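# Push the utility cart through a self-closing door to taped parking

## Task

Move the utility cart through the door that swings shut by itself and leave it parked in the yellow-taped area, with each of its four wheels fully inside the tape line and none resting on the tape. The three tubes in the cart's top tray must all remain upright. The robot must not topple or finish leaning, or the task fails. The result only counts if it holds without the robot supporting anything at the end.

## Robot and tools

ROBOT. The robot is a Hello Robot Stretch 3 with a single arm. It has a two-wheeled base, a lift that slides up and down a mast, and a telescoping arm that reaches out to the robot's right side. To move the gripper forward or back, you drive the base. The base measures 0.33 m front to back and 0.34 m across. Turns on the spot pivot about the point midway between the drive wheels, which is 0.05 m behind the front edge. With the arm pulled in and the wrist folded, a spin sweeps a circle of radius 0.28 m. An unfolded, level gripper reaches outside that circle.

FRAMES. In the base frame the origin is on the floor between the drive wheels, x points forward, y left and z up. hand_pose is reported in this frame, at the point where closed fingertips meet. With all wrist joints at zero, that frame's x axis points up, its y axis points back along the arm toward the mast, and its z axis points rearward. The odometry frame is where the base frame was when the scene began. Heading is positive to the left and runs from -3.142 to 3.142.

execute_actions. The argument actions is a list holding one action or nothing. An empty list only reports the state and pictures. An action may contain base, joints, contact_limits, or a mix, and its motions start together.
- base takes a single command, given as an offset from where the base last measured itself. translate_m is a straight drive in metres, from -1 to 1, forward positive. rotate_rad is a turn on the spot in radians, from -3.2 to 3.2, left (counter-clockwise seen from above) positive. The base cannot move sideways.
- joints is a set of absolute targets keyed by joint name: lift_m 0 to 1.1 (arm height on the mast); arm_m 0 to 0.52 (extension); wrist_yaw_rad -1.345 to 4.42 (0 is along the arm, positive toward the front, 3.0 folds it over the base); wrist_pitch_rad -1.57 to 0.451 (0 level, negative tips fingertips down); wrist_roll_rad -2.911 to 2.911; gripper_m -0.089 to 0.179 (larger is wider; the actual fingertip gap is somewhat less, and zero below 0.007); head_pan_rad -3.953 to 1.73 (0 forward, positive left, -1.57 faces along the arm); head_tilt_rad -1.53 to 0.419 (negative looks down).
- contact_limits accepts only arm_m: a motor effort in percent, 1 to 100, at which the arm halts with contact_stop. Smaller is gentler, but very small values halt at once.
- cameras picks which images come back: head_camera, nav_camera, wrist_camera, or all. Omitting it returns all; an empty list returns none.
An unknown key or an out-of-range number rejects the whole call and nothing moves. A joint or base left out of an action may still be driving toward its previous target. If one result reports a stop, any later motion, wait or finished_scene calls in that same reply are skipped. One action runs at most 15 s.

wait takes seconds, 0 to 10, commands nothing, and returns the same report. zoom_image takes camera and region [x0, y0, x1, y1] in pixels of that camera's latest full image, with the origin at top-left and at most 504 by 504. finished_scene takes the current scene number, ends it for good and says whether the task succeeded.

RESULTS. base_status and joint_status tell how each motion ended: done, off_target (stopped short and maybe still pushing; for the base, something blocks it), contact_stop, time_out or torque_fault. After the last three the joint forgets its target. An arm or lift that contact-stops goes slack until you command it again, and a loaded lift may sink. on_its_own covers joints not in this call; its "held at" is the target, not the position. joint_positions gives readings. motor_effort is percent of maximum, positive toward higher values, with the peak of the last action in brackets; readings are noisy and biased. Positive wheel effort pushes forward. lidar_m lists 12 distances in metres in 30-degree sectors, the first straight ahead, then counter-clockwise (4th left, 7th behind, 10th right), measured in a plane 0.17 m above the floor, 0.15 to 12 m; "-" means nothing seen. It misses glass, thin legs and low objects, and the robot's own parts can block sectors 5, 6, 9 and 10. wrist_depth_mm and head_depth_mm are 7 by 7 grids of median depth in mm (head image is sent sideways). base_odometry counts wheel turns, so slipping looks like travel; turned_by_wheels and turned_by_imu give the turn since the last result. base_tilt is in degrees, forward and right positive, with a fixed bias of up to about 4 degrees.

CAMERAS. head_camera (896x504) and nav_camera (672x504, fisheye) ride on the head and follow pan and tilt. wrist_camera (644x364) rides on the gripper. Calibration matrices are supplied and are slightly off.

SPEED. The base goes up to 0.30 m/s and 1.9 rad/s only when stowed: lift_m under 0.30, arm_m under 0.03, wrist_yaw_rad over 2.54. Otherwise it is held to 0.10 m/s and 0.63 rad/s.

CAUTIONS. Fold or unfold the wrist only with lift_m between 0.32 and 0.95, wrist_pitch_rad -0.4 and roll near 0; once folded, lift can go down to 0.25. If wrist_yaw_rad is below -0.4, keep pitch at -0.5 or lower. Pushing on something rigid with the gripper higher than about 0.45 m can tip the robot, more so with a raised contact limit or a repeated push. Driving while hooked on, gripping or pushing an immovable thing, or snagging furniture (worst in reverse) can also tip it: back out in small steps, free the gripper, and lower lift_m to about 0.2 if it stays tilted. Base, wrist and head never contact-stop; long hard pushing switches a wrist servo off for 10 s. To grip, command gripper_m below the object width; release by going at least 0.02 above the contact value. Avoid drops, knocked-over tubes, slams and hard shoves. Loose objects may occasionally be nudged by outside forces.

Each tool is called after "Call:" as a command line: name --argument value for each argument, lists and objects as JSON in quotes; but a table of rows of numbers goes row by row, as --pt "numbers of a row", without its own name.

## Session

Call:
execute_actions --actions '[]'

Scene clock: 0.00 s.
base_odometry: x=+0.000 y=+0.000 heading=+0.000 (m, m, rad; odometry frame)
turned_by_wheels: +0.000 (rad since the last result)
turned_by_imu: +0.000 (rad since the last result)
base_tilt: forward=-2.0 right=-1.3 (deg)
lidar_m: 0.88 0.81 0.82 1.01 0.94 0.95 1.20 1.42 1.50 1.72 1.59 1.32
head_depth_mm: 1309 1317 1330 1346 1358 1366 1374 / 1179 1185 1194 1202 1216 1221 1230 / 1069 1077 1083 1089 1100 1111 1117 / 982 991 996 1002 1008 1016 1023 / 907 911 918 925 928 934 940 / 843 848 852 857 863 867 873 / 785 793 795 800 804 810 813
base_status: not commanded
joint_positions: lift_m=+0.534 arm_m=+0.001 wrist_yaw_rad=+3.118 wrist_pitch_rad=-0.448 wrist_roll_rad=-0.001 gripper_m=+0.037 head_pan_rad=-0.010 head_tilt_rad=+0.004
joint_status: not commanded
motor_effort: left_wheel=+0 right_wheel=+1 lift_m=+34 arm_m=-1 wrist_yaw_rad=+0 wrist_pitch_rad=+8 wrist_roll_rad=+0 gripper_m=+1 head_pan_rad=+0 head_tilt_rad=+1 (%)
hand_pose: x=-0.0161 y=+0.0741 z=+0.5400 quat_wxyz=(+0.165, +0.691, +0.149, +0.688) (m; base frame)
wrist_depth_mm: 690 757 953 - 889 729 613 / 723 812 - - 955 766 638 / 780 879 - - - 798 670 / 810 949 - - - 836 693 / 832 905 - 927 933 867 730 / 749 754 - 777 802 796 738 / 650 655 656 679 676 684 680
pictures: head_camera (sideways: a quarter turn clockwise sets it upright), nav_camera (sideways: a quarter turn counterclockwise sets it upright), wrist_camera
Images, in order (width x height): head_camera 896x504, nav_camera 672x504, wrist_camera 644x364.

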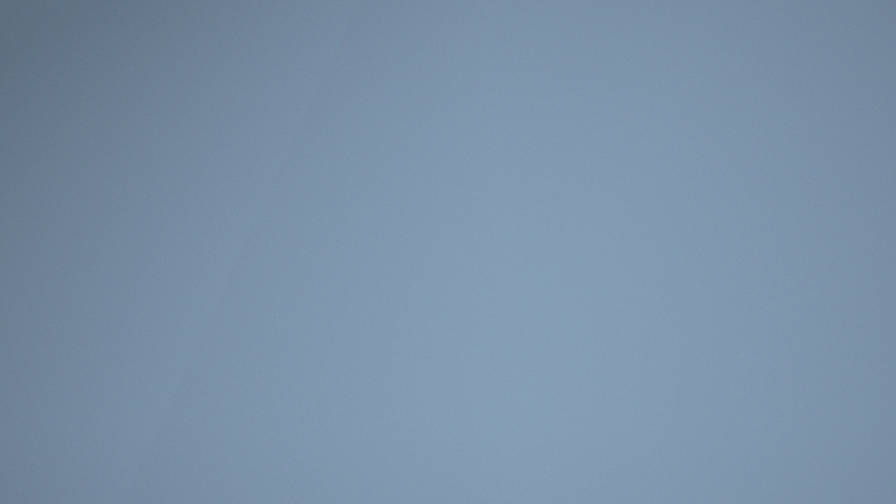

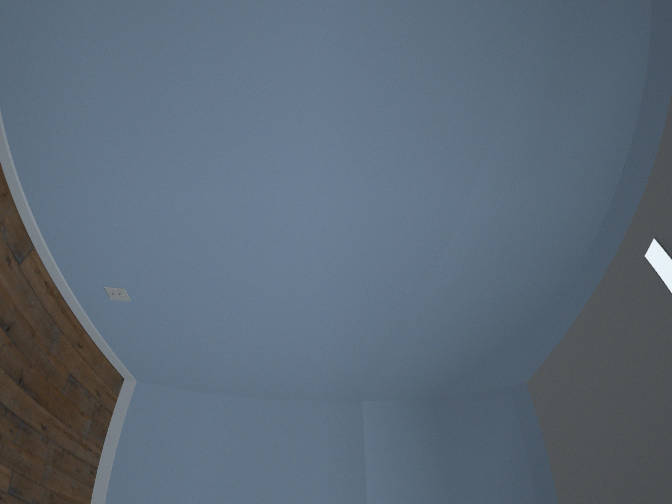

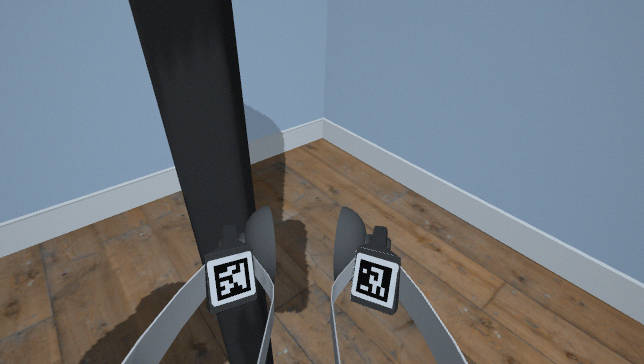

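Call:
execute_actions --actions '[{"joints": {"head_pan_rad": -1.57, "head_tilt_rad": -0.5}}]' --cameras '["head_camera", "nav_camera"]'

Call:
execute_actions --actions '[{"joints": {"head_pan_rad": -3.14, "head_tilt_rad": -0.5}}]' --cameras '["head_camera", "nav_camera"]'

Scene clock: 6.63 s.
base_odometry: x=+0.000 y=+0.000 heading=+0.000 (m, m, rad; odometry frame)
turned_by_wheels: +0.000 (rad since the last result)
turned_by_imu: +0.001 (rad since the last result)
base_tilt: forward=-2.0 right=-1.2 (deg)
lidar_m: 0.87 0.81 0.82 1.01 0.94 0.95 1.20 1.42 1.50 1.72 1.60 1.32
head_depth_mm: 2183 2428 2754 2658 2007 1618 1351 / 1995 2216 2456 2600 2001 1617 1345 / 1851 2028 2250 2444 1987 1604 1336 / 1717 1870 2060 2286 1982 1593 1342 / 1617 1748 1907 2100 1962 1590 1337 / 1512 1630 1774 1944 1956 1584 1330 / 1428 1539 1658 1797 1888 1575 1328
base_status: not commanded
joint_positions: lift_m=+0.534 arm_m=+0.001 wrist_yaw_rad=+3.118 wrist_pitch_rad=-0.448 wrist_roll_rad=-0.001 gripper_m=+0.037 head_pan_rad=-1.563 head_tilt_rad=-0.493
joint_status: all done
motor_effort: left_wheel=+0(1) right_wheel=+0(1) lift_m=+34(34) arm_m=+0(0) wrist_yaw_rad=+0(1) wrist_pitch_rad=+8(8) wrist_roll_rad=+0(0) gripper_m=+1(0) head_pan_rad=-3(42) head_tilt_rad=-2(22) (%)
hand_pose: x=-0.0161 y=+0.0741 z=+0.5400 quat_wxyz=(+0.165, +0.691, +0.149, +0.688) (m; base frame)
wrist_depth_mm: 697 756 972 - 889 723 612 / 742 815 - - 950 771 643 / 772 862 - - - 806 664 / 807 974 - - - 859 693 / 847 896 - 907 926 866 730 / 754 749 - 775 807 767 746 / 658 660 663 670 671 688 694
pictures: head_camera (sideways: a quarter turn clockwise sets it upright), nav_camera (sideways: a quarter turn counterclockwise sets it upright)
camera_calibration (this result's frames):
head_camera: T_world_to_cam=[[-0.00395086, 0.510796, -0.859693, 1.14499], [0.998758, -0.0406853, -0.0287636, 0.0310679], [-0.0496692, -0.858739, -0.51, 0.623835], [0, 0, 0, 1]] pos_world=[0.0044798, -0.0478797, 1.30339]
nav_camera: T_world_to_cam=[[0.00743636, -0.463885, 0.885864, -1.11283], [-0.999067, 0.0342375, 0.0263152, 0.0252508], [-0.042537, -0.885234, -0.463197, 0.560199], [0, 0, 0, 1]] pos_world=[0.0573319, -0.021183, 1.24464]
Images, in order (width x height): head_camera 896x504, nav_camera 672x504.

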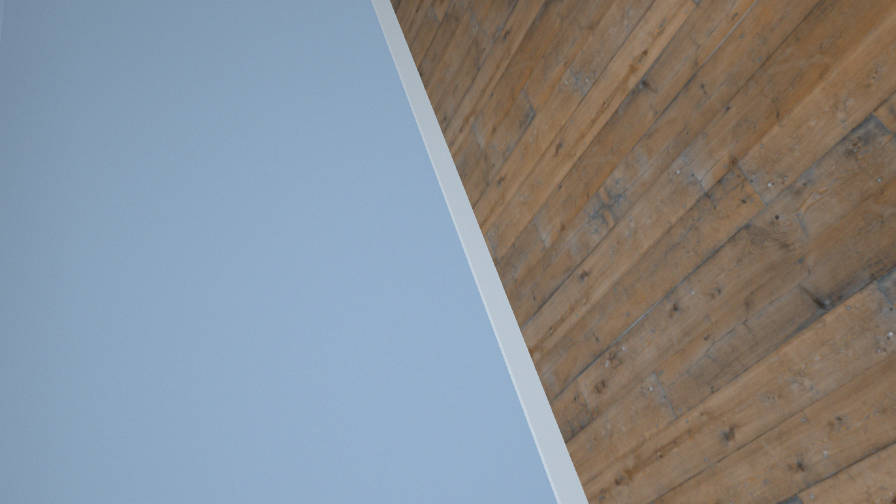

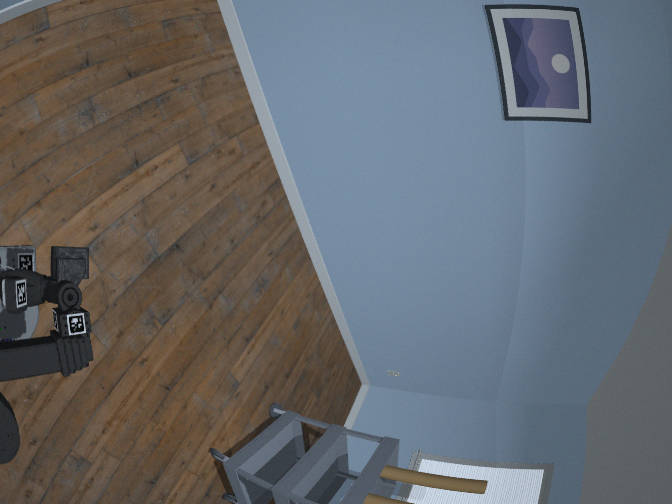

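Scene clock: 7.93 s.
base_odometry: x=+0.000 y=+0.000 heading=+0.000 (m, m, rad; odometry frame)
turned_by_wheels: +0.000 (rad since the last result)
turned_by_imu: +0.000 (rad since the last result)
base_tilt: forward=-2.0 right=-1.2 (deg)
lidar_m: 0.88 0.81 0.82 1.01 0.94 0.95 1.20 1.42 1.50 1.72 1.60 1.32
head_depth_mm: 971 1026 1086 1157 1240 1332 1335 / 1063 1126 1203 1288 1390 1488 1339 / 1169 1253 1349 1455 1582 1594 1341 / 1300 1396 1515 1670 1795 1598 1339 / 1611 1751 1925 2146 1964 1587 1335 / 1856 2047 2269 2444 1965 1581 1325 / 2003 2259 2595 2537 1942 1574 1318
base_status: not commanded
joint_positions: lift_m=+0.534 arm_m=+0.001 wrist_yaw_rad=+3.118 wrist_pitch_rad=-0.448 wrist_roll_rad=-0.001 gripper_m=+0.037 head_pan_rad=-3.133 head_tilt_rad=-0.494
joint_status: all done
motor_effort: left_wheel=+0(0) right_wheel=+0(0) lift_m=+34(34) arm_m=+0(1) wrist_yaw_rad=+1(0) wrist_pitch_rad=+8(8) wrist_roll_rad=+0(0) gripper_m=+0(1) head_pan_rad=-4(43) head_tilt_rad=-2(1) (%)
hand_pose: x=-0.0161 y=+0.0741 z=+0.5400 quat_wxyz=(+0.165, +0.691, +0.149, +0.688) (m; base frame)
wrist_depth_mm: 697 756 980 - 887 735 608 / 730 816 - - 971 774 631 / 758 864 - - - 798 672 / 809 962 - - - 844 702 / 835 877 - 900 924 867 737 / 740 747 - 775 777 803 739 / 665 654 661 669 666 690 688
pictures: head_camera (sideways: a quarter turn clockwise sets it upright), nav_camera (sideways: a quarter turn counterclockwise sets it upright)
camera_calibration (this result's frames):
head_camera: T_world_to_cam=[[0.511037, 0.00436182, -0.859548, 1.14166], [-0.0398778, -0.99879, -0.0287774, 0.0374216], [-0.858633, 0.0489832, -0.510244, 0.629087], [0, 0, 0, 1]] pos_world=[-0.0417813, 0.0015819, 1.30337]
nav_camera: T_world_to_cam=[[-0.46413, -0.00780985, 0.885733, -1.10978], [0.0334304, 0.999094, 0.0263272, 0.018937], [-0.885136, 0.0418297, -0.463449, 0.565666], [0, 0, 0, 1]] pos_world=[-0.0150257, -0.0512487, 1.24463]
Images, in order (width x height): head_camera 896x504, nav_camera 672x504.

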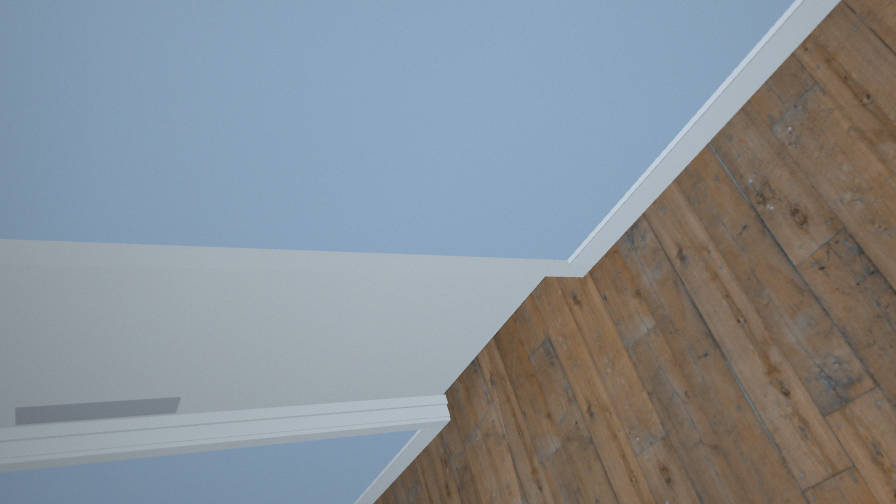

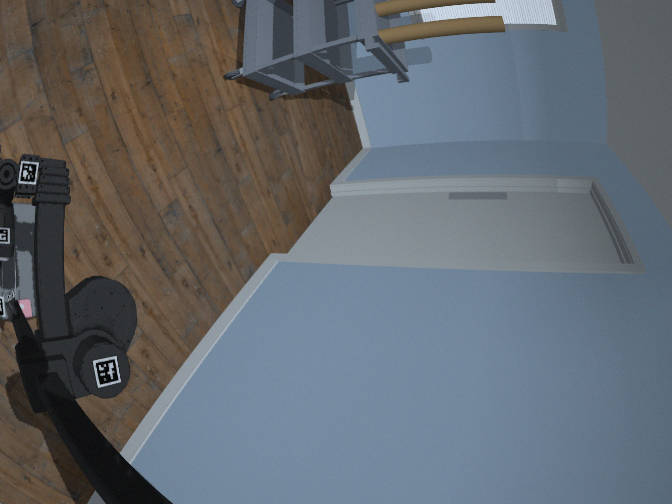

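Call:
execute_actions --actions '[{"joints": {"head_pan_rad": -2.4, "head_tilt_rad": -0.5}}]' --cameras '["head_camera", "nav_camera"]'

Scene clock: 11.27 s.
base_odometry: x=+0.000 y=+0.000 heading=+0.000 (m, m, rad; odometry frame)
turned_by_wheels: +0.000 (rad since the last result)
turned_by_imu: +0.001 (rad since the last result)
base_tilt: forward=-2.0 right=-1.2 (deg)
lidar_m: 0.87 0.81 0.82 1.01 0.94 0.95 1.20 1.42 1.50 1.72 1.60 1.32
head_depth_mm: 2525 2726 2964 2645 2014 1613 1355 / 2542 2745 3033 2629 1994 1612 1347 / 2547 2754 2943 2312 1985 1589 1342 / 1417 1832 1587 1824 1851 1590 1337 / 1564 1706 2005 2010 1864 1591 1331 / 1607 1961 1987 2074 1946 1575 1330 / 2641 2841 3078 2434 1944 1571 1321
base_status: not commanded
joint_positions: lift_m=+0.534 arm_m=+0.001 wrist_yaw_rad=+3.118 wrist_pitch_rad=-0.448 wrist_roll_rad=-0.001 gripper_m=+0.037 head_pan_rad=-2.407 head_tilt_rad=-0.494
joint_status: all done
motor_effort: left_wheel=+0(0) right_wheel=-1(1) lift_m=+34(34) arm_m=-1(1) wrist_yaw_rad=+1(0) wrist_pitch_rad=+8(8) wrist_roll_rad=+0(0) gripper_m=+0(0) head_pan_rad=+3(38) head_tilt_rad=-1(3) (%)
hand_pose: x=-0.0161 y=+0.0741 z=+0.5400 quat_wxyz=(+0.165, +0.691, +0.149, +0.688) (m; base frame)
wrist_depth_mm: 696 767 988 - 883 720 608 / 731 806 - - 949 756 633 / 789 875 - - - 802 666 / 826 954 - - - 844 693 / 831 900 - 925 921 869 731 / 753 771 - 753 797 790 753 / 659 653 663 676 676 694 689
pictures: head_camera (sideways: a quarter turn clockwise sets it upright), nav_camera (sideways: a quarter turn counterclockwise sets it upright)
camera_calibration (this result's frames):
head_camera: T_world_to_cam=[[0.379438, 0.342352, -0.859548, 1.14246], [0.632893, -0.773704, -0.0287774, 0.0333177], [-0.674888, -0.533082, -0.510245, 0.627967], [0, 0, 0, 1]] pos_world=[-0.030772, -0.0305872, 1.30337]
nav_camera: T_world_to_cam=[[-0.342057, -0.313807, 0.885732, -1.11053], [-0.637918, 0.769654, 0.0263272, 0.0230322], [-0.689969, -0.55602, -0.463449, 0.564476], [0, 0, 0, 1]] pos_world=[0.0242999, -0.0523592, 1.24463]
Images, in order (width x height): head_camera 896x504, nav_camera 672x504.

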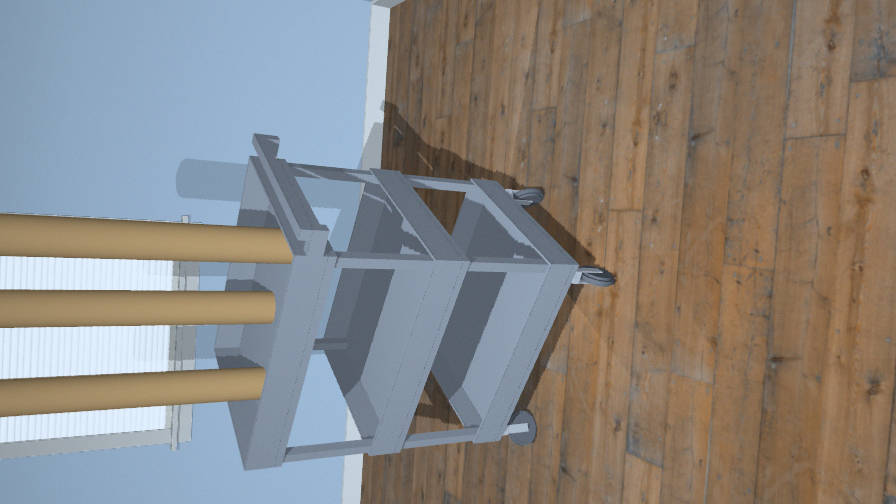

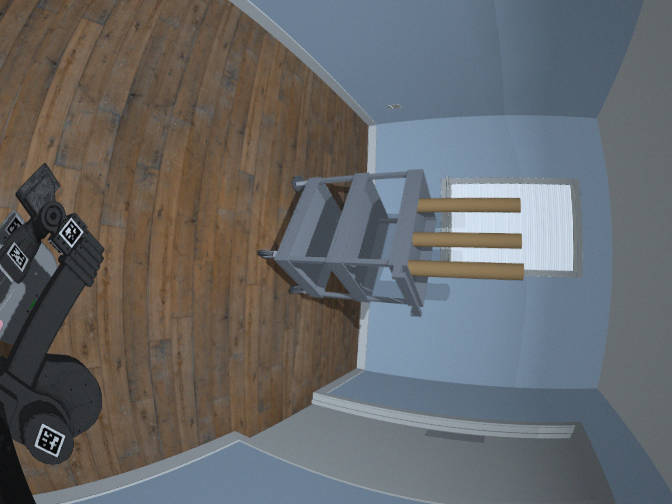

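Call:
zoom_image --camera "head_camera" --region '[180, 100, 480, 340]'

Region (180, 100, 480, 340) of head_camera's 896x504 image, scaled by 1.680, with more detail than that image has; it fills the top 403 rows of this view, and the rest is white.

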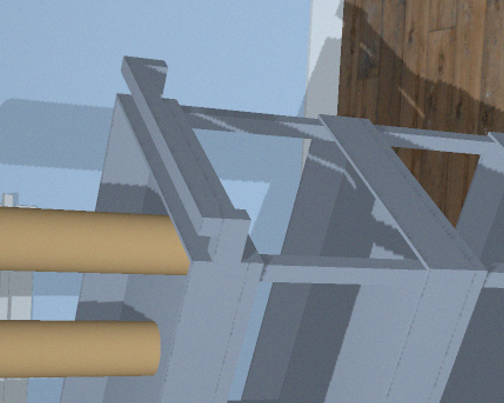

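Call:
execute_actions --actions '[{"joints": {"lift_m": 0.27, "head_pan_rad": 0.0, "head_tilt_rad": -0.6}}]' --cameras '[]'

Call:
execute_actions --actions '[{"base": {"rotate_rad": -2.98}}]' --cameras '["nav_camera"]'

Scene clock: 132.73 s.
base_odometry: x=+0.000 y=+0.000 heading=+0.000 (m, m, rad; odometry frame)
turned_by_wheels: +0.000 (rad since the last result)
turned_by_imu: +0.001 (rad since the last result)
base_tilt: forward=-2.0 right=-1.2 (deg)
lidar_m: 0.88 0.81 0.82 1.01 0.94 0.95 1.20 1.42 1.49 1.73 1.60 1.32
head_depth_mm: 1110 1272 1479 1770 1799 1488 1277 / 1015 1148 1318 1548 1729 1485 1277 / 938 1047 1187 1371 1622 1474 1265 / 870 967 1084 1232 1437 1472 1256 / 814 897 996 1116 1283 1408 1256 / 763 831 917 1022 1162 1334 1256 / 718 779 855 946 1058 1203 1248
base_status: not commanded
joint_positions: lift_m=+0.270 arm_m=+0.001 wrist_yaw_rad=+3.118 wrist_pitch_rad=-0.448 wrist_roll_rad=-0.001 gripper_m=+0.037 head_pan_rad=-0.007 head_tilt_rad=-0.592
joint_status: all done
motor_effort: left_wheel=+0(0) right_wheel=+1(0) lift_m=+24(28) arm_m=+0(0) wrist_yaw_rad=+0(1) wrist_pitch_rad=+8(8) wrist_roll_rad=+0(0) gripper_m=+0(1) head_pan_rad=+3(43) head_tilt_rad=-2(10) (%)
hand_pose: x=-0.0161 y=+0.0740 z=+0.2763 quat_wxyz=(+0.165, +0.690, +0.149, +0.688) (m; base frame)
wrist_depth_mm: 686 766 976 - 884 721 610 / 720 812 - - 947 756 646 / 750 820 865 864 880 805 662 / 649 659 660 681 688 691 666 / 539 539 - 552 568 559 578 / 460 - - - 474 483 482 / - - - - 410 415 417
pictures: none
No camera images: the call's "cameras" was empty. Leave "cameras" out to get every camera's image.

Scene clock: 135.73 s.
base_odometry: x=+0.000 y=+0.000 heading=-2.980 (m, m, rad; odometry frame)
turned_by_wheels: -2.980 (rad since the last result)
turned_by_imu: -2.972 (rad since the last result)
base_tilt: forward=-2.0 right=-1.3 (deg)
lidar_m: 1.42 1.42 1.75 1.64 1.61 1.09 0.83 0.81 0.86 0.96 0.94 0.99
head_depth_mm: 1119 1194 1262 1346 1441 1454 1276 / 1251 1346 1435 1545 1642 1487 1269 / 1564 1685 1833 1877 1779 1480 1268 / 1830 1993 2200 2206 1770 1475 1260 / 2049 2280 2547 2199 1764 1468 1257 / 2516 2819 2865 2192 1742 1456 1254 / 2558 2797 2890 2163 1745 1458 1245
base_status: done
joint_positions: lift_m=+0.270 arm_m=+0.002 wrist_yaw_rad=+3.118 wrist_pitch_rad=-0.448 wrist_roll_rad=-0.001 gripper_m=+0.037 head_pan_rad=-0.007 head_tilt_rad=-0.593
joint_status: not commanded
motor_effort: left_wheel=+2(11) right_wheel=-2(7) lift_m=+25(24) arm_m=-2(1) wrist_yaw_rad=+0(0) wrist_pitch_rad=+8(8) wrist_roll_rad=+0(0) gripper_m=+0(0) head_pan_rad=+2(4) head_tilt_rad=-2(3) (%)
hand_pose: x=-0.0161 y=+0.0740 z=+0.2763 quat_wxyz=(+0.165, +0.690, +0.149, +0.688) (m; base frame)
wrist_depth_mm: - - - - - - - / - - - - - - - / 817 833 859 870 879 924 923 / 641 657 675 667 683 690 717 / 533 542 - 551 566 567 570 / 457 - - - 482 474 478 / - - - - 412 416 420
pictures: nav_camera (sideways: a quarter turn counterclockwise sets it upright)
camera_calibration (this result's frames):
nav_camera: T_world_to_cam=[[0.549922, -0.000126451, 0.835216, -1.05009], [-0.0463944, -0.998461, 0.0303958, 0.0141307], [0.833926, -0.0554647, -0.549082, 0.666599], [0, 0, 0, 1]] pos_world=[0.0222294, 0.0509488, 1.24264]
Images, in order (width x height): nav_camera 672x504.

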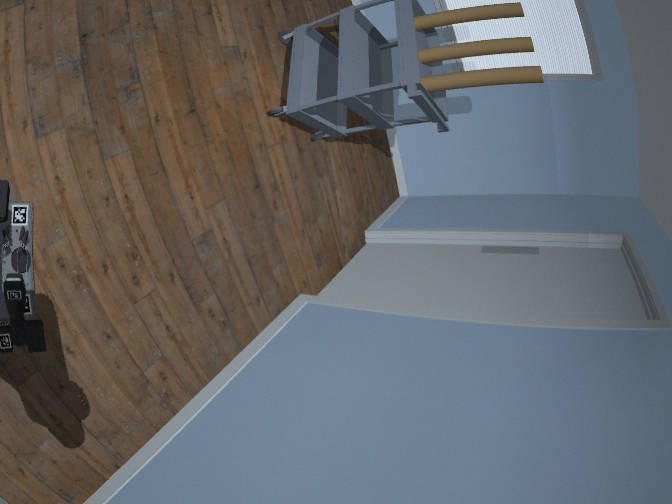

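Call:
execute_actions --actions '[{"base": {"translate_m": 1.0}}]' --cameras '[]'

Call:
execute_actions --actions '[{"base": {"rotate_rad": 1.41}, "joints": {"head_tilt_rad": -0.75}}]' --cameras '["head_camera", "nav_camera"]'

Scene clock: 148.30 s.
base_odometry: x=-0.987 y=-0.161 heading=-2.980 (m, m, rad; odometry frame)
turned_by_wheels: +0.000 (rad since the last result)
turned_by_imu: +0.001 (rad since the last result)
base_tilt: forward=-2.0 right=-1.3 (deg)
lidar_m: 0.85 2.07 0.75 0.86 2.08 2.16 1.75 1.57 0.66 0.50 0.49 0.51
head_depth_mm: 665 706 750 798 854 772 845 / 748 796 855 924 1001 1089 1185 / 855 921 998 1092 1199 1327 1268 / 995 1085 1198 1333 1500 1467 1261 / 1117 1226 1375 1558 1711 1461 1261 / 1271 1452 1696 1980 1746 1460 1253 / 1687 1897 2123 2174 1748 1453 1242
base_status: done
joint_positions: lift_m=+0.270 arm_m=+0.002 wrist_yaw_rad=+3.118 wrist_pitch_rad=-0.448 wrist_roll_rad=-0.001 gripper_m=+0.037 head_pan_rad=-0.007 head_tilt_rad=-0.594
joint_status: not commanded
motor_effort: left_wheel=+2(11) right_wheel=-2(5) lift_m=+25(25) arm_m=-1(1) wrist_yaw_rad=+0(0) wrist_pitch_rad=+8(8) wrist_roll_rad=+0(0) gripper_m=+0(0) head_pan_rad=+3(3) head_tilt_rad=-3(2) (%)
hand_pose: x=-0.0161 y=+0.0740 z=+0.2763 quat_wxyz=(+0.165, +0.690, +0.149, +0.688) (m; base frame)
wrist_depth_mm: - - - - - - - / - - - - 766 771 - / 814 836 872 871 850 901 907 / 651 654 668 677 682 698 701 / 535 529 - 552 565 570 566 / 451 - - - 479 478 488 / - - - - 406 416 419
pictures: none
No camera images: the call's "cameras" was empty. Leave "cameras" out to get every camera's image.

Scene clock: 150.50 s.
base_odometry: x=-0.987 y=-0.161 heading=-1.570 (m, m, rad; odometry frame)
turned_by_wheels: +1.410 (rad since the last result)
turned_by_imu: +1.405 (rad since the last result)
base_tilt: forward=-2.0 right=-1.2 (deg)
lidar_m: 0.75 2.05 2.07 1.84 1.71 0.78 0.52 0.49 0.49 0.73 1.32 0.79
head_depth_mm: 754 823 879 1192 1425 1365 1198 / 1125 1064 920 1190 1422 1359 1195 / 2334 1146 835 1151 1385 1348 1191 / 2288 1238 1443 1524 1455 1342 1186 / 2161 2438 2260 1839 1543 1341 1181 / 2018 2273 2238 1829 1539 1333 1176 / 1910 2124 2226 1822 1533 1328 1169
base_status: done
joint_positions: lift_m=+0.270 arm_m=+0.002 wrist_yaw_rad=+3.118 wrist_pitch_rad=-0.448 wrist_roll_rad=-0.001 gripper_m=+0.037 head_pan_rad=-0.007 head_tilt_rad=-0.741
joint_status: all done
motor_effort: left_wheel=-2(8) right_wheel=+3(10) lift_m=+25(24) arm_m=-1(1) wrist_yaw_rad=+0(0) wrist_pitch_rad=+8(8) wrist_roll_rad=+0(0) gripper_m=+1(1) head_pan_rad=+3(4) head_tilt_rad=-3(14) (%)
hand_pose: x=-0.0161 y=+0.0740 z=+0.2763 quat_wxyz=(+0.165, +0.690, +0.149, +0.688) (m; base frame)
wrist_depth_mm: - - - - - - - / - - - - - - - / 814 839 874 874 880 912 937 / 648 658 667 677 691 706 711 / 532 549 - 557 555 572 569 / 459 - - - 481 473 485 / - - - - 412 412 415
pictures: head_camera (sideways: a quarter turn clockwise sets it upright), nav_camera (sideways: a quarter turn counterclockwise sets it upright)
camera_calibration (this result's frames):
head_camera: T_world_to_cam=[[-0.705899, 0.00500461, -0.708295, 0.951913], [0.0470333, 0.998099, -0.0398219, 0.0512591], [0.706749, -0.0614237, -0.704793, 0.872623], [0, 0, 0, 1]] pos_world=[0.0528185, -0.0023259, 1.29129]
nav_camera: T_world_to_cam=[[0.666888, -0.000874222, 0.745157, -0.933405], [-0.0413873, -0.998499, 0.0358687, 0.0069814], [0.744007, -0.0547605, -0.665924, 0.819146], [0, 0, 0, 1]] pos_world=[0.0133155, 0.0510117, 1.24077]
Images, in order (width x height): head_camera 896x504, nav_camera 672x504.

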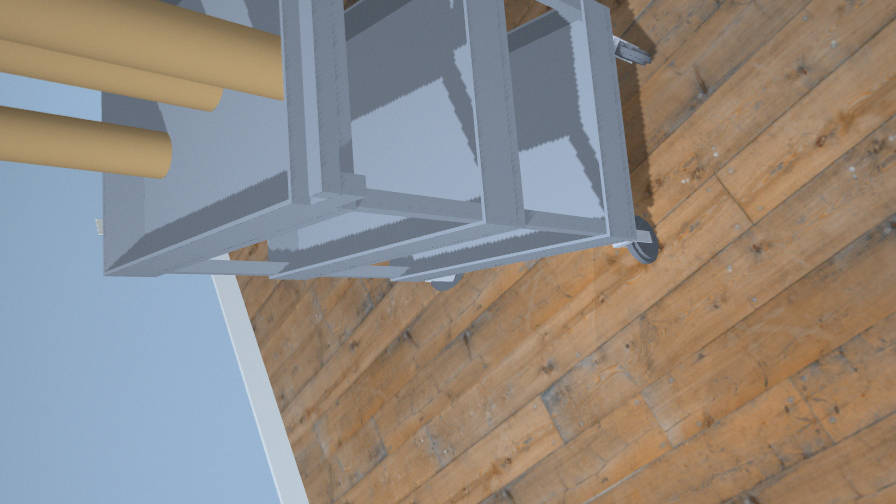

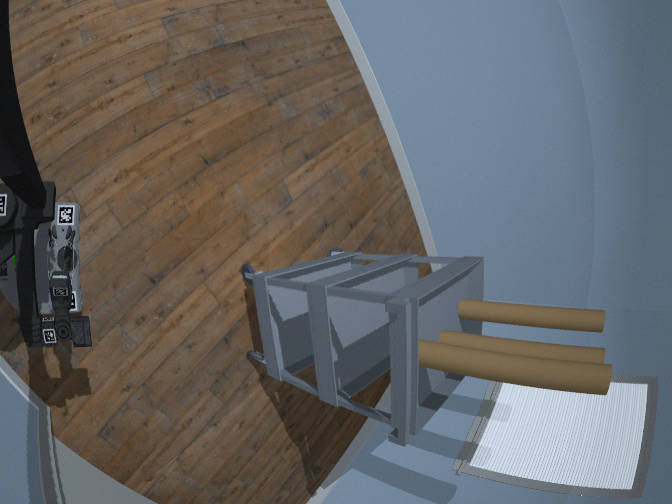

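Call:
execute_actions --actions '[{"base": {"rotate_rad": -0.994}}]' --cameras '[]'

Call:
execute_actions --actions '[{"base": {"translate_m": 0.64}}]' --cameras '[]'

Call:
execute_actions --actions '[{"base": {"rotate_rad": 1.796}}]' --cameras '[]'

Call:
execute_actions --actions '[{"joints": {"lift_m": 0.93, "wrist_pitch_rad": -0.4, "head_pan_rad": -0.5, "head_tilt_rad": -1.0}}]' --cameras '["head_camera", "nav_camera"]'

Scene clock: 219.70 s.
base_odometry: x=-0.987 y=-0.161 heading=-2.564 (m, m, rad; odometry frame)
turned_by_wheels: -0.994 (rad since the last result)
turned_by_imu: -0.990 (rad since the last result)
base_tilt: forward=-2.2 right=-1.2 (deg)
lidar_m: 1.57 0.77 0.75 2.05 2.10 1.80 1.71 0.73 0.51 0.49 0.50 0.77
head_depth_mm: 1188 1265 1358 1435 1457 1333 1195 / 1613 1620 1649 1731 1573 1355 1191 / 1842 2054 2213 1871 1563 1348 1191 / 1843 2076 2255 1851 1555 1344 1184 / 1830 2081 2234 1836 1553 1341 1177 / 1813 2060 2220 1824 1545 1333 1176 / 1802 2035 2195 1815 1497 1329 1169
base_status: done
joint_positions: lift_m=+0.270 arm_m=+0.002 wrist_yaw_rad=+3.118 wrist_pitch_rad=-0.448 wrist_roll_rad=-0.001 gripper_m=+0.037 head_pan_rad=-0.007 head_tilt_rad=-0.741
joint_status: not commanded
motor_effort: left_wheel=+2(9) right_wheel=-1(7) lift_m=+24(25) arm_m=-1(2) wrist_yaw_rad=+0(0) wrist_pitch_rad=+8(8) wrist_roll_rad=+0(0) gripper_m=+0(0) head_pan_rad=+4(4) head_tilt_rad=-1(3) (%)
hand_pose: x=-0.0161 y=+0.0740 z=+0.2763 quat_wxyz=(+0.165, +0.690, +0.149, +0.688) (m; base frame)
wrist_depth_mm: - - - - - - - / - - - - - - 628 / 838 853 866 879 888 822 827 / 651 650 669 667 690 698 708 / 527 539 - 555 571 560 567 / 453 - - - 485 481 485 / - - - - 411 412 418
pictures: none
No camera images: the call's "cameras" was empty. Leave "cameras" out to get every camera's image.

Scene clock: 223.57 s.
base_odometry: x=-1.523 y=-0.511 heading=-2.564 (m, m, rad; odometry frame)
turned_by_wheels: +0.000 (rad since the last result)
turned_by_imu: +0.000 (rad since the last result)
base_tilt: forward=-2.1 right=-1.3 (deg)
lidar_m: 1.43 1.46 0.45 0.46 0.59 2.48 2.25 0.68 0.53 0.53 0.54 0.72
head_depth_mm: 1105 1113 1130 1140 1148 1244 1199 / 1279 1406 1515 1542 1503 1346 1193 / 1269 1432 1654 1821 1569 1347 1190 / 1262 1429 1645 1798 1555 1342 1185 / 1255 1412 1623 1781 1548 1335 1175 / 1246 1401 1610 1780 1537 1332 1171 / 1234 1388 1592 1771 1535 1323 1169
base_status: done
joint_positions: lift_m=+0.270 arm_m=+0.002 wrist_yaw_rad=+3.118 wrist_pitch_rad=-0.448 wrist_roll_rad=-0.001 gripper_m=+0.037 head_pan_rad=-0.007 head_tilt_rad=-0.742
joint_status: not commanded
motor_effort: left_wheel=+2(10) right_wheel=-2(6) lift_m=+25(24) arm_m=-2(1) wrist_yaw_rad=+0(0) wrist_pitch_rad=+8(8) wrist_roll_rad=+0(0) gripper_m=+0(0) head_pan_rad=+4(4) head_tilt_rad=-3(2) (%)
hand_pose: x=-0.0161 y=+0.0739 z=+0.2763 quat_wxyz=(+0.165, +0.690, +0.150, +0.688) (m; base frame)
wrist_depth_mm: - - - - - - - / - - 584 781 787 - - / 819 818 677 573 507 864 901 / 653 660 674 676 621 698 701 / 531 539 - 557 561 571 575 / 456 - - - 483 480 485 / - - - - 409 414 414
pictures: none
No camera images: the call's "cameras" was empty. Leave "cameras" out to get every camera's image.

Scene clock: 225.93 s.
base_odometry: x=-1.523 y=-0.511 heading=-0.768 (m, m, rad; odometry frame)
turned_by_wheels: +1.796 (rad since the last result)
turned_by_imu: +1.789 (rad since the last result)
base_tilt: forward=-2.0 right=-1.3 (deg)
lidar_m: 0.49 2.30 2.37 1.12 0.54 0.53 0.53 0.59 0.75 1.43 0.45 0.45
head_depth_mm: 1710 496 549 667 563 863 976 / 1816 1976 854 644 934 875 1076 / 1833 2072 846 633 971 1130 1135 / 1856 2101 2212 654 966 1183 1185 / 1883 2131 2237 691 1512 1313 1178 / 1914 2173 2252 1828 1540 1331 1175 / 1932 2191 2228 1809 1535 1328 1168
base_status: done
joint_positions: lift_m=+0.270 arm_m=+0.002 wrist_yaw_rad=+3.118 wrist_pitch_rad=-0.448 wrist_roll_rad=-0.001 gripper_m=+0.037 head_pan_rad=-0.007 head_tilt_rad=-0.742
joint_status: not commanded
motor_effort: left_wheel=-2(9) right_wheel=+2(11) lift_m=+25(25) arm_m=-1(1) wrist_yaw_rad=+0(1) wrist_pitch_rad=+8(8) wrist_roll_rad=+0(0) gripper_m=+1(0) head_pan_rad=+4(3) head_tilt_rad=-2(3) (%)
hand_pose: x=-0.0161 y=+0.0739 z=+0.2763 quat_wxyz=(+0.165, +0.690, +0.150, +0.688) (m; base frame)
wrist_depth_mm: 470 576 - - - - - / 472 629 - - - - - / 478 648 849 876 885 908 911 / 482 624 673 676 687 694 712 / 511 544 - 553 559 571 571 / 455 - - - 482 479 481 / - - - - 409 409 415
pictures: none
No camera images: the call's "cameras" was empty. Leave "cameras" out to get every camera's image.

Scene clock: 232.77 s.
base_odometry: x=-1.523 y=-0.511 heading=-0.768 (m, m, rad; odometry frame)
turned_by_wheels: +0.000 (rad since the last result)
turned_by_imu: +0.001 (rad since the last result)
base_tilt: forward=-2.0 right=-1.2 (deg)
lidar_m: 0.49 2.29 2.36 1.12 0.54 0.53 0.53 0.58 0.75 1.43 0.45 0.45
head_depth_mm: 2165 1977 1725 1530 1369 1242 1157 / 889 743 672 1492 1365 1237 1146 / 865 739 565 938 1314 1231 1145 / 720 733 582 946 1209 1228 1135 / 546 640 577 941 1237 1221 1120 / 498 615 579 949 1232 1212 1113 / 804 716 596 947 1288 1209 1111
base_status: not commanded
joint_positions: lift_m=+0.930 arm_m=+0.002 wrist_yaw_rad=+3.118 wrist_pitch_rad=-0.420 wrist_roll_rad=-0.001 gripper_m=+0.037 head_pan_rad=-0.493 head_tilt_rad=-0.987
joint_status: all done
motor_effort: left_wheel=-2(2) right_wheel=+2(2) lift_m=+43(47) arm_m=-2(2) wrist_yaw_rad=+0(1) wrist_pitch_rad=+11(13) wrist_roll_rad=+0(0) gripper_m=+1(0) head_pan_rad=-4(33) head_tilt_rad=-4(18) (%)
hand_pose: x=-0.0161 y=+0.0776 z=+0.9419 quat_wxyz=(+0.156, +0.693, +0.140, +0.690) (m; base frame)
wrist_depth_mm: 470 586 - - - - - / 473 627 - - - - - / 474 640 - - - - - / 481 698 - - - - - / 514 703 - - - - - / 554 721 - - - - - / 598 693 - - - - -
pictures: head_camera (sideways: a quarter turn clockwise sets it upright), nav_camera (sideways: a quarter turn counterclockwise sets it upright)
camera_calibration (this result's frames):
head_camera: T_world_to_cam=[[-0.75518, 0.40582, -0.514795, 0.700102], [0.498215, 0.865701, -0.0484143, 0.059679], [0.426011, -0.29304, -0.855945, 1.07087], [0, 0, 0, 1]] pos_world=[0.0427683, -0.0219721, 1.2799]
nav_camera: T_world_to_cam=[[0.731572, -0.388755, 0.560063, -0.692618], [-0.49441, -0.868155, 0.0432031, 0.000208997], [0.469426, -0.308507, -0.827322, 1.0307], [0, 0, 0, 1]] pos_world=[0.0229642, 0.0489016, 1.24063]
Images, in order (width x height): head_camera 896x504, nav_camera 672x504.

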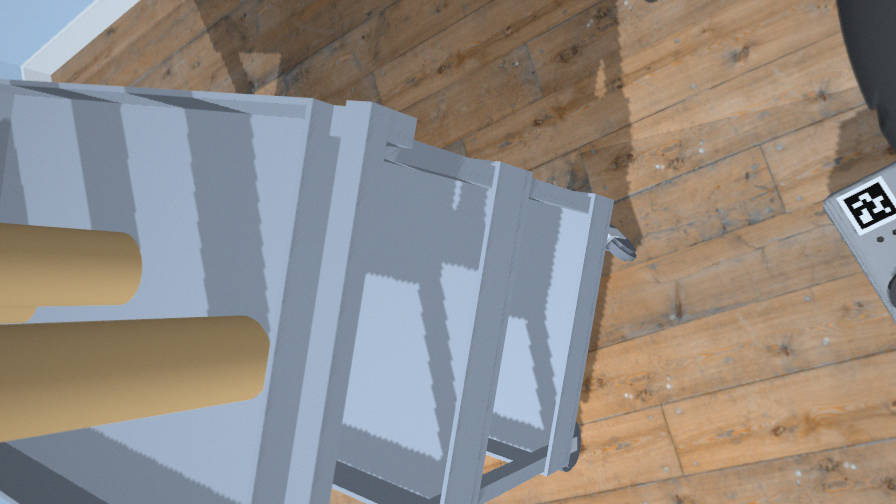

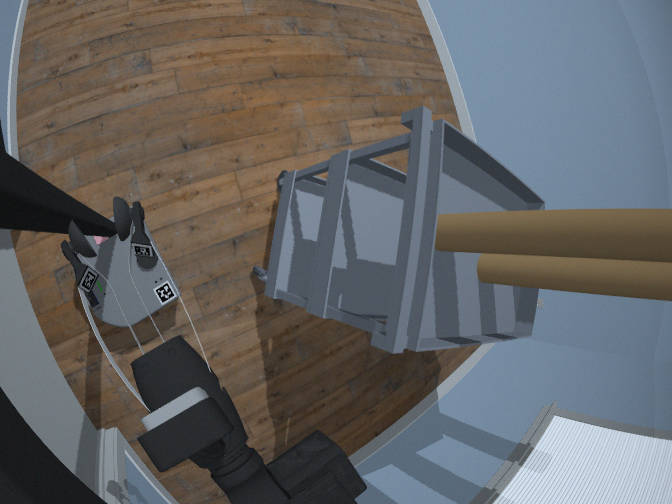

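Call:
execute_actions --actions '[{"joints": {"wrist_yaw_rad": 1.0}}]' --cameras '[]'

Call:
execute_actions --actions '[{"joints": {"lift_m": 1.05, "wrist_pitch_rad": -0.9, "wrist_roll_rad": 1.57, "gripper_m": 0.09}}]' --cameras '["head_camera", "wrist_camera"]'

Scene clock: 260.13 s.
base_odometry: x=-1.523 y=-0.511 heading=-0.768 (m, m, rad; odometry frame)
turned_by_wheels: +0.000 (rad since the last result)
turned_by_imu: +0.001 (rad since the last result)
base_tilt: forward=-2.1 right=-1.3 (deg)
lidar_m: 0.49 2.30 2.36 1.12 0.54 0.53 0.53 0.58 0.75 1.43 0.45 0.45
head_depth_mm: 2158 1981 1729 1511 1354 1246 1140 / 890 743 671 1497 1363 1240 1136 / 863 738 565 935 1318 1231 1141 / 721 733 582 945 1209 1226 1136 / 545 639 578 943 1239 1217 1119 / 498 615 578 951 1235 1216 1112 / 807 716 596 947 1293 1210 1111
base_status: not commanded
joint_positions: lift_m=+0.930 arm_m=+0.002 wrist_yaw_rad=+1.003 wrist_pitch_rad=-0.420 wrist_roll_rad=-0.001 gripper_m=+0.037 head_pan_rad=-0.493 head_tilt_rad=-0.987
joint_status: all done
motor_effort: left_wheel=-3(3) right_wheel=+3(2) lift_m=+43(43) arm_m=-2(1) wrist_yaw_rad=-2(4) wrist_pitch_rad=+11(11) wrist_roll_rad=+0(0) gripper_m=+0(0) head_pan_rad=-3(3) head_tilt_rad=-4(4) (%)
hand_pose: x=+0.1676 y=-0.2671 z=+0.9419 quat_wxyz=(+0.678, +0.462, -0.535, +0.203) (m; base frame)
wrist_depth_mm: 325 - - - - - 968 / 539 719 741 - - - 963 / 522 422 604 - - - - / 349 354 463 - - - - / 298 298 295 - - - - / 671 685 - - - - - / 555 595 602 - - - -
pictures: none
No camera images: the call's "cameras" was empty. Leave "cameras" out to get every camera's image.

Scene clock: 262.07 s.
base_odometry: x=-1.523 y=-0.511 heading=-0.768 (m, m, rad; odometry frame)
turned_by_wheels: +0.000 (rad since the last result)
turned_by_imu: +0.000 (rad since the last result)
base_tilt: forward=-2.1 right=-1.3 (deg)
lidar_m: 0.49 2.30 2.37 1.12 0.54 0.53 0.53 0.58 0.75 1.43 0.45 0.45
head_depth_mm: 2176 1972 1725 1530 1372 1242 1138 / 889 743 672 1495 1360 1235 1131 / 865 740 565 933 1317 1235 1144 / 719 733 582 947 1212 1222 1137 / 544 640 578 941 1235 1220 1119 / 498 615 579 953 1233 1210 1111 / 805 717 596 947 1294 1212 1107
base_status: not commanded
joint_positions: lift_m=+1.050 arm_m=+0.002 wrist_yaw_rad=+1.003 wrist_pitch_rad=-0.905 wrist_roll_rad=+1.564 gripper_m=+0.090 head_pan_rad=-0.493 head_tilt_rad=-0.987
joint_status: all done
motor_effort: left_wheel=-2(2) right_wheel=+3(3) lift_m=+43(43) arm_m=-2(3) wrist_yaw_rad=-2(2) wrist_pitch_rad=+3(9) wrist_roll_rad=+3(7) gripper_m=+0(81) head_pan_rad=-2(3) head_tilt_rad=-4(4) (%)
hand_pose: x=+0.0958 y=-0.2214 z=+0.9718 quat_wxyz=(+0.213, +0.433, -0.788, -0.382) (m; base frame)
wrist_depth_mm: - - - - - 882 785 / - - - - - 911 785 / - - - - - 939 824 / - 625 527 731 - 937 - / - 635 380 776 - 951 871 / 523 732 397 846 - 979 868 / - 457 496 825 - 974 862
pictures: head_camera (sideways: a quarter turn clockwise sets it upright), wrist_camera
camera_calibration (this result's frames):
head_camera: T_world_to_cam=[[-0.755189, 0.405825, -0.514777, 0.700078], [0.498215, 0.865701, -0.0484149, 0.0596798], [0.425995, -0.293032, -0.855956, 1.07088], [0, 0, 0, 1]] pos_world=[0.0427679, -0.0219719, 1.2799]
wrist_camera: T_world_to_cam=[[-0.700036, 0.410543, -0.584298, 0.711865], [0.420024, 0.898435, 0.128042, 0.0662906], [0.57752, -0.155785, -0.801375, 0.857547], [0, 0, 0, 1]] pos_world=[-0.0247636, -0.218216, 1.09467]
Images, in order (width x height): head_camera 896x504, wrist_camera 644x364.

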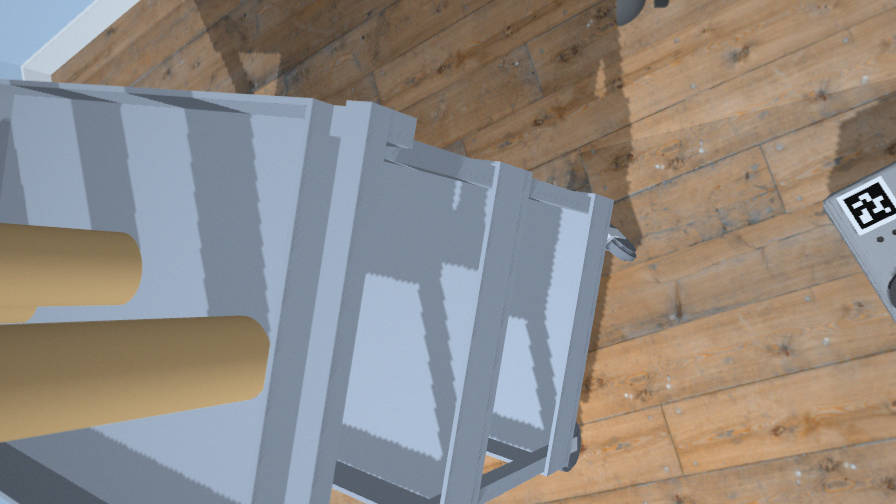

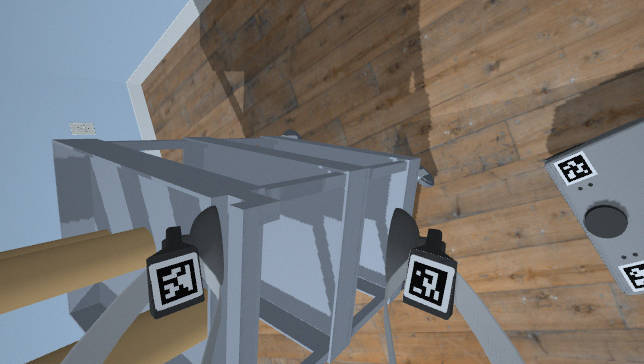

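Call:
execute_actions --actions '[{"base": {"translate_m": 0.225}, "joints": {"arm_m": 0.044, "head_pan_rad": -0.7, "head_tilt_rad": -1.2}}]' --cameras '["head_camera", "wrist_camera"]'

Scene clock: 285.70 s.
base_odometry: x=-1.361 y=-0.667 heading=-0.768 (m, m, rad; odometry frame)
turned_by_wheels: +0.000 (rad since the last result)
turned_by_imu: +0.001 (rad since the last result)
base_tilt: forward=-2.0 right=-1.3 (deg)
lidar_m: 0.29 2.04 2.33 1.66 0.84 0.71 0.75 0.83 1.16 0.34 0.27 0.27
head_depth_mm: 616 577 523 1336 1283 1213 1142 / 644 594 549 735 1280 1209 1134 / 640 591 547 779 1253 1223 - / 614 588 544 769 1237 - - / 357 446 516 762 1232 1199 - / 349 471 533 755 1224 1184 1112 / 619 577 534 750 1230 1175 1112
base_status: done
joint_positions: lift_m=+1.050 arm_m=+0.044 wrist_yaw_rad=+1.002 wrist_pitch_rad=-0.905 wrist_roll_rad=+1.564 gripper_m=+0.090 head_pan_rad=-0.693 head_tilt_rad=-1.185
joint_status: all done
motor_effort: left_wheel=-2(3) right_wheel=+3(7) lift_m=+43(43) arm_m=+6(8) wrist_yaw_rad=-2(2) wrist_pitch_rad=+3(3) wrist_roll_rad=+3(3) gripper_m=+0(1) head_pan_rad=-3(18) head_tilt_rad=-5(14) (%)
hand_pose: x=+0.0958 y=-0.2635 z=+0.9718 quat_wxyz=(+0.213, +0.433, -0.788, -0.382) (m; base frame)
wrist_depth_mm: - - - - - 897 782 / - - - - - 908 792 / - 624 472 380 516 907 805 / - 645 476 372 258 904 - / 493 425 466 385 323 933 868 / 346 412 476 380 323 976 884 / - 620 313 361 372 980 875
pictures: head_camera (sideways: a quarter turn clockwise sets it upright), wrist_camera
camera_calibration (this result's frames):
head_camera: T_world_to_cam=[[-0.724468, 0.6018, -0.336128, 0.4672], [0.652568, 0.755859, -0.0532208, 0.0649818], [0.222037, -0.257903, -0.940311, 1.18172], [0, 0, 0, 1]] pos_world=[0.0336819, -0.0255099, 1.27168]
wrist_camera: T_world_to_cam=[[-0.699902, 0.410952, -0.58417, 0.729047], [0.420441, 0.898225, 0.128147, 0.103899], [0.577378, -0.155919, -0.801451, 0.851063], [0, 0, 0, 1]] pos_world=[-0.0248062, -0.260231, 1.09466]
Images, in order (width x height): head_camera 896x504, wrist_camera 644x364.

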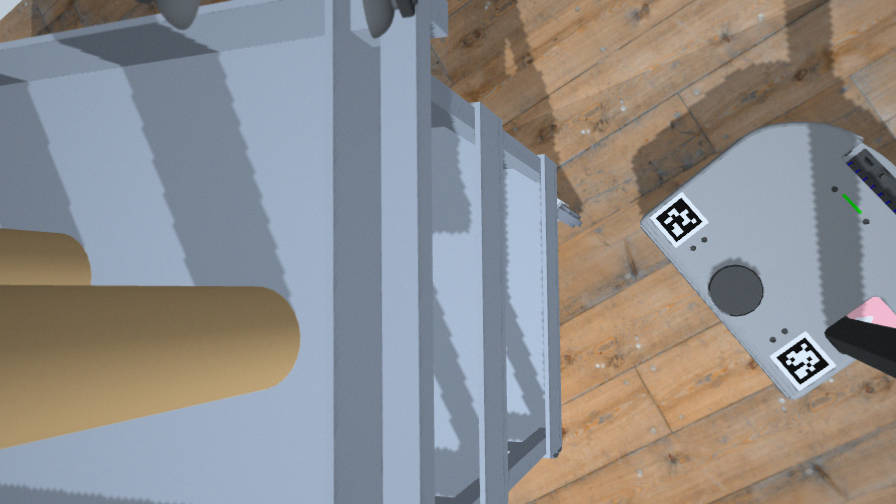

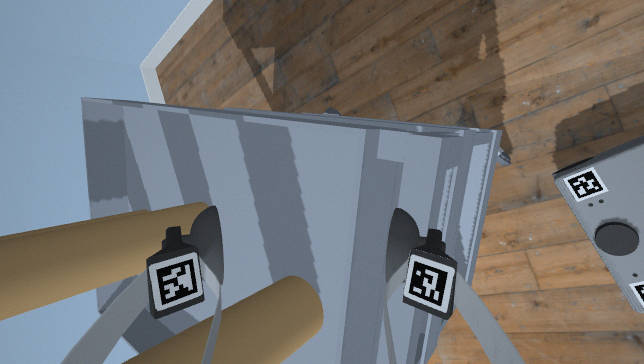

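Call:
execute_actions --actions '[{"base": {"translate_m": 0.019}, "joints": {"arm_m": 0.02, "lift_m": 0.935, "head_pan_rad": -1.0, "head_tilt_rad": -1.1}}]' --cameras '["head_camera", "wrist_camera"]'

Scene clock: 310.57 s.
base_odometry: x=-1.347 y=-0.680 heading=-0.768 (m, m, rad; odometry frame)
turned_by_wheels: +0.000 (rad since the last result)
turned_by_imu: +0.001 (rad since the last result)
base_tilt: forward=-2.1 right=-1.3 (deg)
lidar_m: 0.28 2.03 2.32 1.71 0.86 0.73 0.77 0.85 1.19 0.32 0.26 0.25
head_depth_mm: 1592 1711 1568 1476 1291 1218 1135 / 1719 1721 1539 - 1279 1216 1144 / 1820 614 577 466 1273 1218 - / 678 631 583 481 1096 1232 - / 704 635 576 470 842 1198 1137 / 703 624 566 486 816 1179 1110 / 509 380 448 502 746 1157 1106
base_status: done
joint_positions: lift_m=+0.935 arm_m=+0.020 wrist_yaw_rad=+1.002 wrist_pitch_rad=-0.905 wrist_roll_rad=+1.564 gripper_m=+0.090 head_pan_rad=-0.993 head_tilt_rad=-1.100
joint_status: all done
motor_effort: left_wheel=-2(4) right_wheel=+2(6) lift_m=+24(33) arm_m=-7(7) wrist_yaw_rad=-2(2) wrist_pitch_rad=+3(3) wrist_roll_rad=+3(3) gripper_m=+1(1) head_pan_rad=-2(25) head_tilt_rad=+0(7) (%)
hand_pose: x=+0.0957 y=-0.2403 z=+0.8574 quat_wxyz=(+0.213, +0.433, -0.788, -0.382) (m; base frame)
wrist_depth_mm: - - - - 915 827 709 / 553 414 299 173 927 814 716 / 541 382 289 141 420 807 729 / 551 401 298 145 511 810 - / 345 392 292 150 519 851 783 / 587 500 294 157 583 873 767 / 622 251 269 162 604 867 768
pictures: head_camera (sideways: a quarter turn clockwise sets it upright), wrist_camera
camera_calibration (this result's frames):
head_camera: T_world_to_cam=[[-0.496765, 0.762171, -0.415114, 0.568684], [0.84923, 0.525516, -0.0513963, 0.0614127], [0.178976, -0.378059, -0.908316, 1.14043], [0, 0, 0, 1]] pos_world=[0.0262396, -0.0345586, 1.27509]
wrist_camera: T_world_to_cam=[[-0.700042, 0.411049, -0.583935, 0.652528], [0.420477, 0.898202, 0.128188, 0.0976888], [0.577184, -0.155795, -0.801615, 0.763276], [0, 0, 0, 1]] pos_world=[-0.0248294, -0.237051, 0.980365]
Images, in order (width x height): head_camera 896x504, wrist_camera 644x364.

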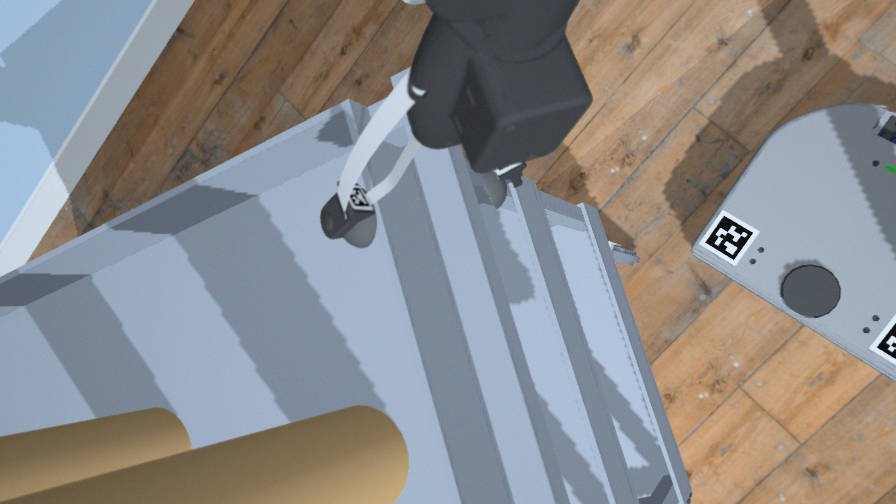

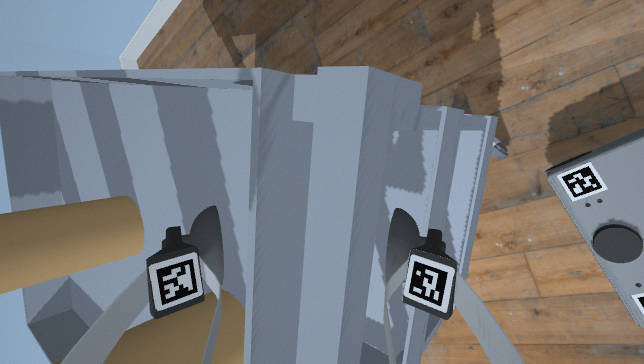

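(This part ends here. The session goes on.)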